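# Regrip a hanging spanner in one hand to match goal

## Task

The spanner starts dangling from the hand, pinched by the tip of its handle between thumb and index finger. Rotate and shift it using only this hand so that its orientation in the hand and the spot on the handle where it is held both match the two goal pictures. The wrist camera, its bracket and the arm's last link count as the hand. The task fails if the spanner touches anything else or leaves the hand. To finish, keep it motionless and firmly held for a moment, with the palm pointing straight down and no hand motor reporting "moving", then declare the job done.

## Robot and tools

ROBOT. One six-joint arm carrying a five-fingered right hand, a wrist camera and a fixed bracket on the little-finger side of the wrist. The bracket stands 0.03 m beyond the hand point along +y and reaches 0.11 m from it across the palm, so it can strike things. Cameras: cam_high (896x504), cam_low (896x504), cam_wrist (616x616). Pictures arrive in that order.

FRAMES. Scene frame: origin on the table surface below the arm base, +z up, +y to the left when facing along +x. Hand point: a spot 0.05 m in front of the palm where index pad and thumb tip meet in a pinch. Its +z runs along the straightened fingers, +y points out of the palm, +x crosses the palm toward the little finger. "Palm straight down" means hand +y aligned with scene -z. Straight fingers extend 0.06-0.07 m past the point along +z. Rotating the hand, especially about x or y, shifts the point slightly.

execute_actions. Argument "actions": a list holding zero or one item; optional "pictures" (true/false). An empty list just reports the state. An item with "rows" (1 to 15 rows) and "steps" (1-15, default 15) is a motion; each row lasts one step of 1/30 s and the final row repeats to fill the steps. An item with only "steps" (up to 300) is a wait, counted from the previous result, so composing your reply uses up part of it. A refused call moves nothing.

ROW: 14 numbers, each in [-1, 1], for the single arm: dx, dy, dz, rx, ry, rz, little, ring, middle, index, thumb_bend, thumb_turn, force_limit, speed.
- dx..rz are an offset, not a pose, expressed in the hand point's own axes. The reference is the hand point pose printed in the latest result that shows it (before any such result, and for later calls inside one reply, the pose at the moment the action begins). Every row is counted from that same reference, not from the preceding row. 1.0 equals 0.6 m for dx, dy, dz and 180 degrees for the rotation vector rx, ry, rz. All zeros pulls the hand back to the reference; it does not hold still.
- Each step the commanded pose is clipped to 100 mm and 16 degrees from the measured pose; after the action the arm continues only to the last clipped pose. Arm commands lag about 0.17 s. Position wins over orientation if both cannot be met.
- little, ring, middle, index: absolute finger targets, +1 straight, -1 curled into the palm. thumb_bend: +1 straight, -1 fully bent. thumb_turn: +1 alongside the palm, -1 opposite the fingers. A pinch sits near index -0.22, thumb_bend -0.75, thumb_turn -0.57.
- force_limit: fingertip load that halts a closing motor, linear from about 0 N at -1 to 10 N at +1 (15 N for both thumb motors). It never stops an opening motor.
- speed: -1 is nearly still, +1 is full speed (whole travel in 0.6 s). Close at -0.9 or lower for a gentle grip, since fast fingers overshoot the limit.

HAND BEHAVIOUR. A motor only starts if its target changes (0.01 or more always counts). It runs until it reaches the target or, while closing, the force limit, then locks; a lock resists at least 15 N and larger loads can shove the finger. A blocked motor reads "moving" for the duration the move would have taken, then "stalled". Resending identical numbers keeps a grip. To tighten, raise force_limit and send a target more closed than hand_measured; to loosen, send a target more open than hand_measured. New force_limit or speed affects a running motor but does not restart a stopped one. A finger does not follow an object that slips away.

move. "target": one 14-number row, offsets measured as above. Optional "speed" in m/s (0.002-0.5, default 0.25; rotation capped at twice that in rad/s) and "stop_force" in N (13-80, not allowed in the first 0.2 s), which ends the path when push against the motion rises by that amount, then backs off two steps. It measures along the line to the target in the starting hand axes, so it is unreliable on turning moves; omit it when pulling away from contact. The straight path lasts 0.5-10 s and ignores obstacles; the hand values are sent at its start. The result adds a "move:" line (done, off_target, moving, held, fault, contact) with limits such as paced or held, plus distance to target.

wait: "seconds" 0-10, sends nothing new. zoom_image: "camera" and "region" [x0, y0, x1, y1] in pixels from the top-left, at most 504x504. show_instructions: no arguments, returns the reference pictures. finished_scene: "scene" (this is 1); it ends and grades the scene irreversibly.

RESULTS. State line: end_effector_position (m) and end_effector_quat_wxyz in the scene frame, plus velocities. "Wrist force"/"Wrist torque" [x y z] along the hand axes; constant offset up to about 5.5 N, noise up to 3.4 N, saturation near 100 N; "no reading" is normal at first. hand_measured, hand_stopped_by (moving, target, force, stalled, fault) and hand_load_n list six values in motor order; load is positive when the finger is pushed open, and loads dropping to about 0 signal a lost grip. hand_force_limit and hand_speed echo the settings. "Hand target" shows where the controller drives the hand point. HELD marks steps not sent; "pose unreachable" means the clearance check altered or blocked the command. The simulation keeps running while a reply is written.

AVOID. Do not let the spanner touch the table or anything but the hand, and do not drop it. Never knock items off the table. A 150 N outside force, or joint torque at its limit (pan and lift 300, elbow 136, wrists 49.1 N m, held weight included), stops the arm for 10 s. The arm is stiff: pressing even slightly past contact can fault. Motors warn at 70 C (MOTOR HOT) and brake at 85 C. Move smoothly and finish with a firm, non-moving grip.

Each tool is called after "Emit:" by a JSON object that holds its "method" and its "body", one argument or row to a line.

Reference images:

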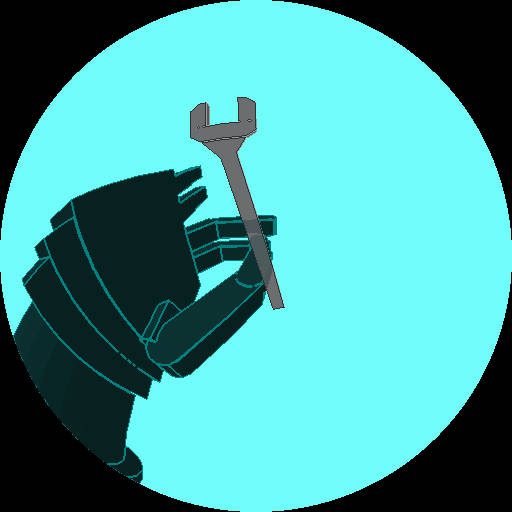

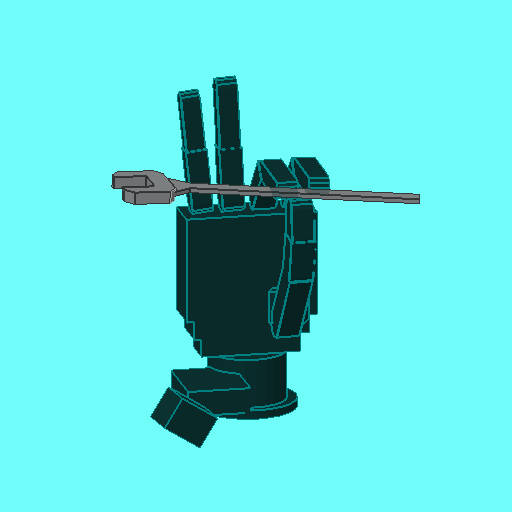

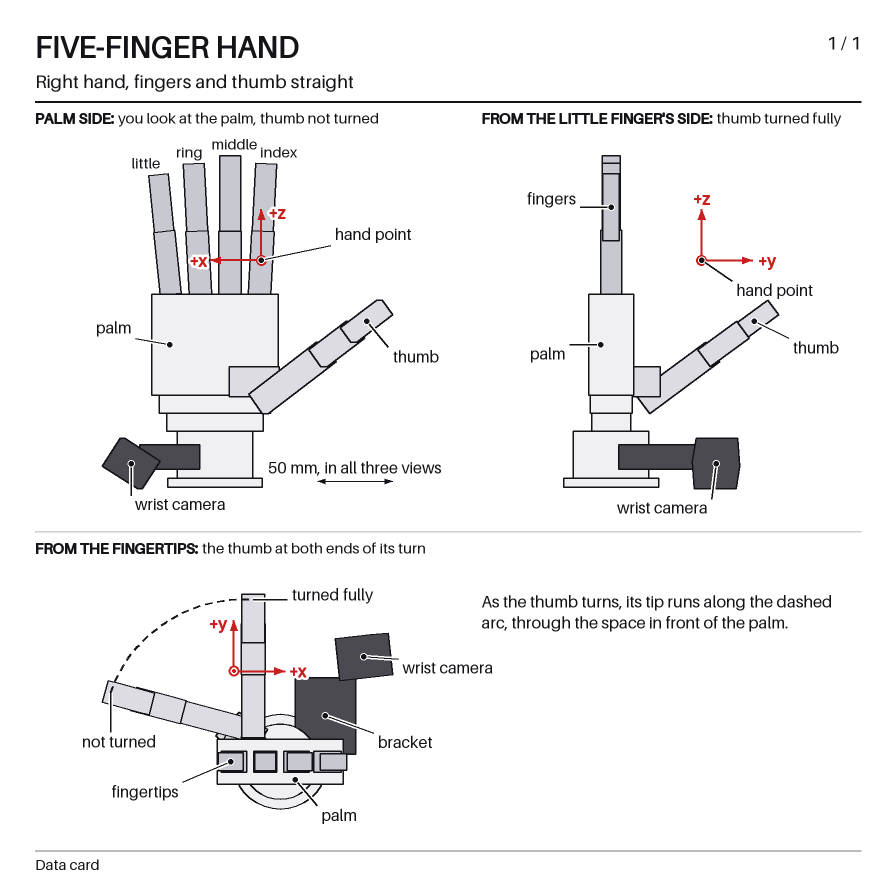

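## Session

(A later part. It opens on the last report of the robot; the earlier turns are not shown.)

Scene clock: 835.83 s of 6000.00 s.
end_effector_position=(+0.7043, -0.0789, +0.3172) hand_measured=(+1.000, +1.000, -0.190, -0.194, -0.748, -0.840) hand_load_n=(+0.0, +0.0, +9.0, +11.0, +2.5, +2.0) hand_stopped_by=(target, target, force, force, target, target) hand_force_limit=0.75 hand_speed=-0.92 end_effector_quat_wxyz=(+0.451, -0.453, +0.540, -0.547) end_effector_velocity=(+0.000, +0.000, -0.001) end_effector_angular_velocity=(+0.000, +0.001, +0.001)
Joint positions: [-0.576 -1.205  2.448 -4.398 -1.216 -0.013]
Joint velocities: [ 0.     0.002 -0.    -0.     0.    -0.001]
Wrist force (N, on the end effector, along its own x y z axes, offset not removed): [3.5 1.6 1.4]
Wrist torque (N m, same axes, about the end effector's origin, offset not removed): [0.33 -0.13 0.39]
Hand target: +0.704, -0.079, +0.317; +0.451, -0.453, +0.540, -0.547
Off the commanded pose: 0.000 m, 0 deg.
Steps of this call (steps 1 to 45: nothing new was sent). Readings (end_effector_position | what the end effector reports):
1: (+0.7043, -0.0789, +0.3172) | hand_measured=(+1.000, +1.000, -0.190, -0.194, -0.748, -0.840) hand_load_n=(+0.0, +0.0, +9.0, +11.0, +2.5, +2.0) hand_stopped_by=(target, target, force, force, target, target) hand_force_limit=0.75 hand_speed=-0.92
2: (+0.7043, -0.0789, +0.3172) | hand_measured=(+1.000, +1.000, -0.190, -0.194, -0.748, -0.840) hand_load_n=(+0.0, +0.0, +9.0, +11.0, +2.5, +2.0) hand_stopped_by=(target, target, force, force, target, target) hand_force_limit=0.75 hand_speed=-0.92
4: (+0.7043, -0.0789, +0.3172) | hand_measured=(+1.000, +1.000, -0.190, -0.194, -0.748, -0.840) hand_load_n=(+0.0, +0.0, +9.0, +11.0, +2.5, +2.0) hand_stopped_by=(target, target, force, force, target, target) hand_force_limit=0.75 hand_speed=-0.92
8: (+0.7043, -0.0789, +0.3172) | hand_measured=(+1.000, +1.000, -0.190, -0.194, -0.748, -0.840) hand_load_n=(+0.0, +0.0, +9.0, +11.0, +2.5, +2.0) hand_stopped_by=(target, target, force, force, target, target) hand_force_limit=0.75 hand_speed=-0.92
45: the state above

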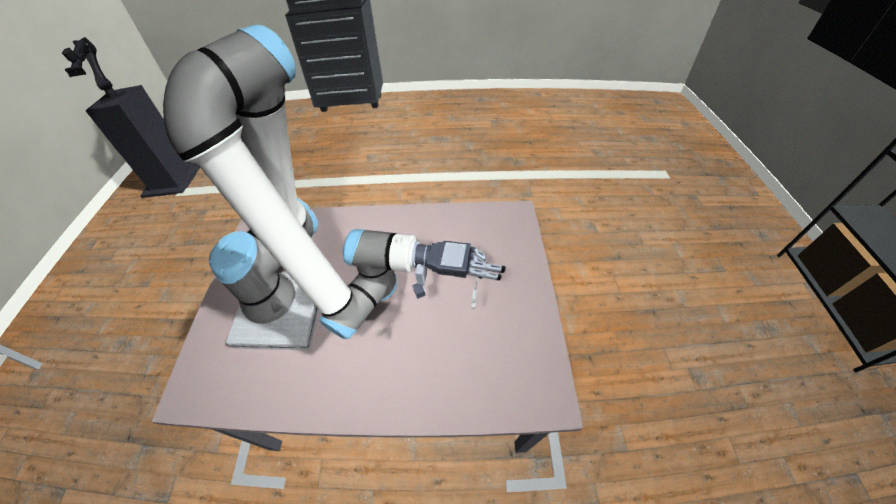

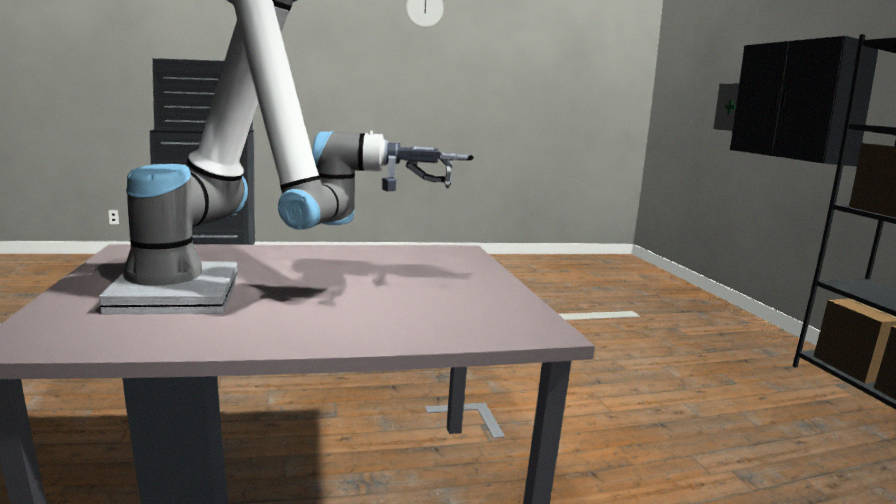

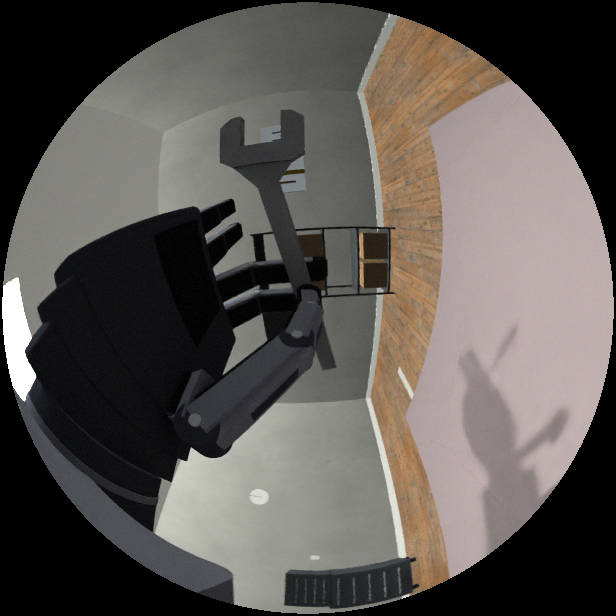

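Emit:
{"method": "execute_actions", "body": {
  "actions": []
}}

Scene clock: 857.97 s of 6000.00 s.
end_effector_position=(+0.7043, -0.0789, +0.3172) hand_measured=(+1.000, +1.000, -0.190, -0.194, -0.748, -0.840) hand_load_n=(+0.0, +0.0, +9.0, +11.0, +2.5, +2.0) hand_stopped_by=(target, target, force, force, target, target) hand_force_limit=0.75 hand_speed=-0.92 end_effector_quat_wxyz=(+0.451, -0.453, +0.540, -0.547) end_effector_velocity=(+0.000, +0.001, -0.000) end_effector_angular_velocity=(+0.001, +0.000, +0.001)
Joint positions: [-0.576 -1.205  2.448 -4.398 -1.216 -0.013]
Joint velocities: [0.001 0.    0.    0.    0.    0.001]
Wrist force (N, on the end effector, along its own x y z axes, offset not removed): [0.4 -2.1 -1.5]
Wrist torque (N m, same axes, about the end effector's origin, offset not removed): [-0.09 0.46 -0.04]
Hand target: +0.704, -0.079, +0.317; +0.451, -0.453, +0.540, -0.547
Off the commanded pose: 0.000 m, 0 deg.
Steps of this call (steps 1 to 90: nothing new was sent; then 19.13 s passed at rest). Readings (end_effector_position | what the end effector reports):
1: (+0.7043, -0.0789, +0.3172) | hand_measured=(+1.000, +1.000, -0.190, -0.194, -0.748, -0.840) hand_load_n=(+0.0, +0.0, +9.0, +11.0, +2.5, +2.0) hand_stopped_by=(target, target, force, force, target, target) hand_force_limit=0.75 hand_speed=-0.92
2: (+0.7043, -0.0789, +0.3172) | hand_measured=(+1.000, +1.000, -0.190, -0.194, -0.748, -0.840) hand_load_n=(+0.0, +0.0, +9.0, +11.0, +2.5, +2.0) hand_stopped_by=(target, target, force, force, target, target) hand_force_limit=0.75 hand_speed=-0.92
4: (+0.7043, -0.0789, +0.3172) | hand_measured=(+1.000, +1.000, -0.190, -0.194, -0.748, -0.840) hand_load_n=(+0.0, +0.0, +9.0, +11.0, +2.5, +2.0) hand_stopped_by=(target, target, force, force, target, target) hand_force_limit=0.75 hand_speed=-0.92
8: (+0.7043, -0.0789, +0.3172) | hand_measured=(+1.000, +1.000, -0.190, -0.194, -0.748, -0.840) hand_load_n=(+0.0, +0.0, +9.0, +11.0, +2.5, +2.0) hand_stopped_by=(target, target, force, force, target, target) hand_force_limit=0.75 hand_speed=-0.92
90: the state above

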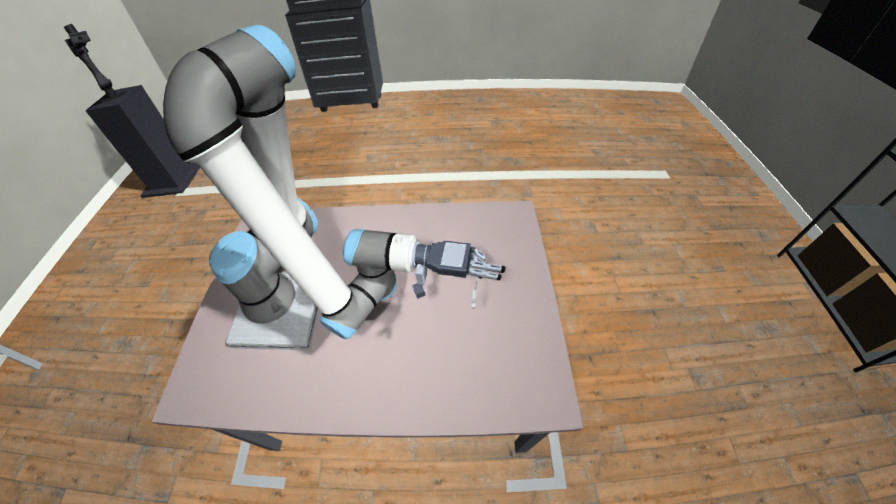

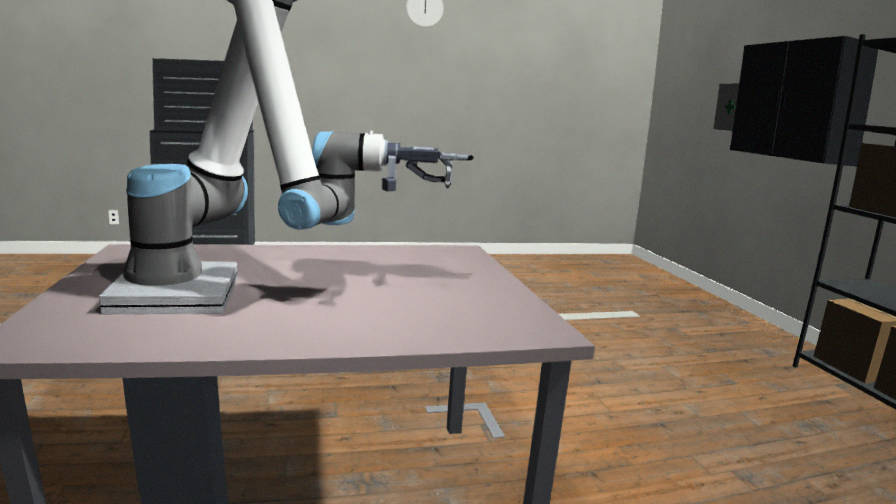

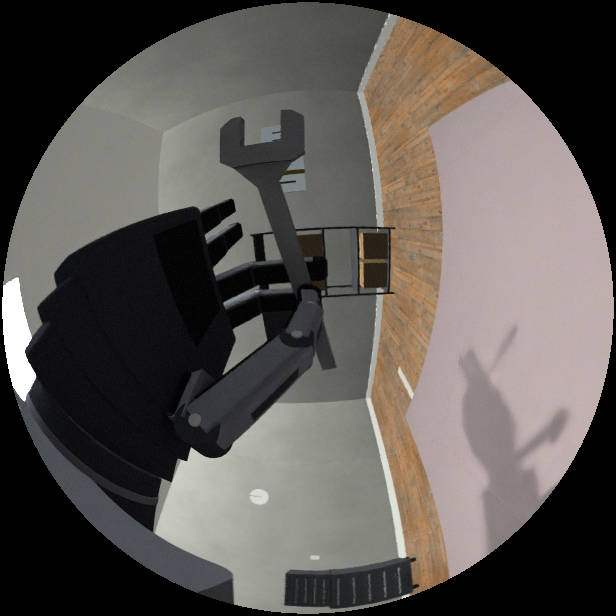

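Emit:
{"method": "finished_scene", "body": {
  "scene": 1
}}

The scene is finished: the task was done.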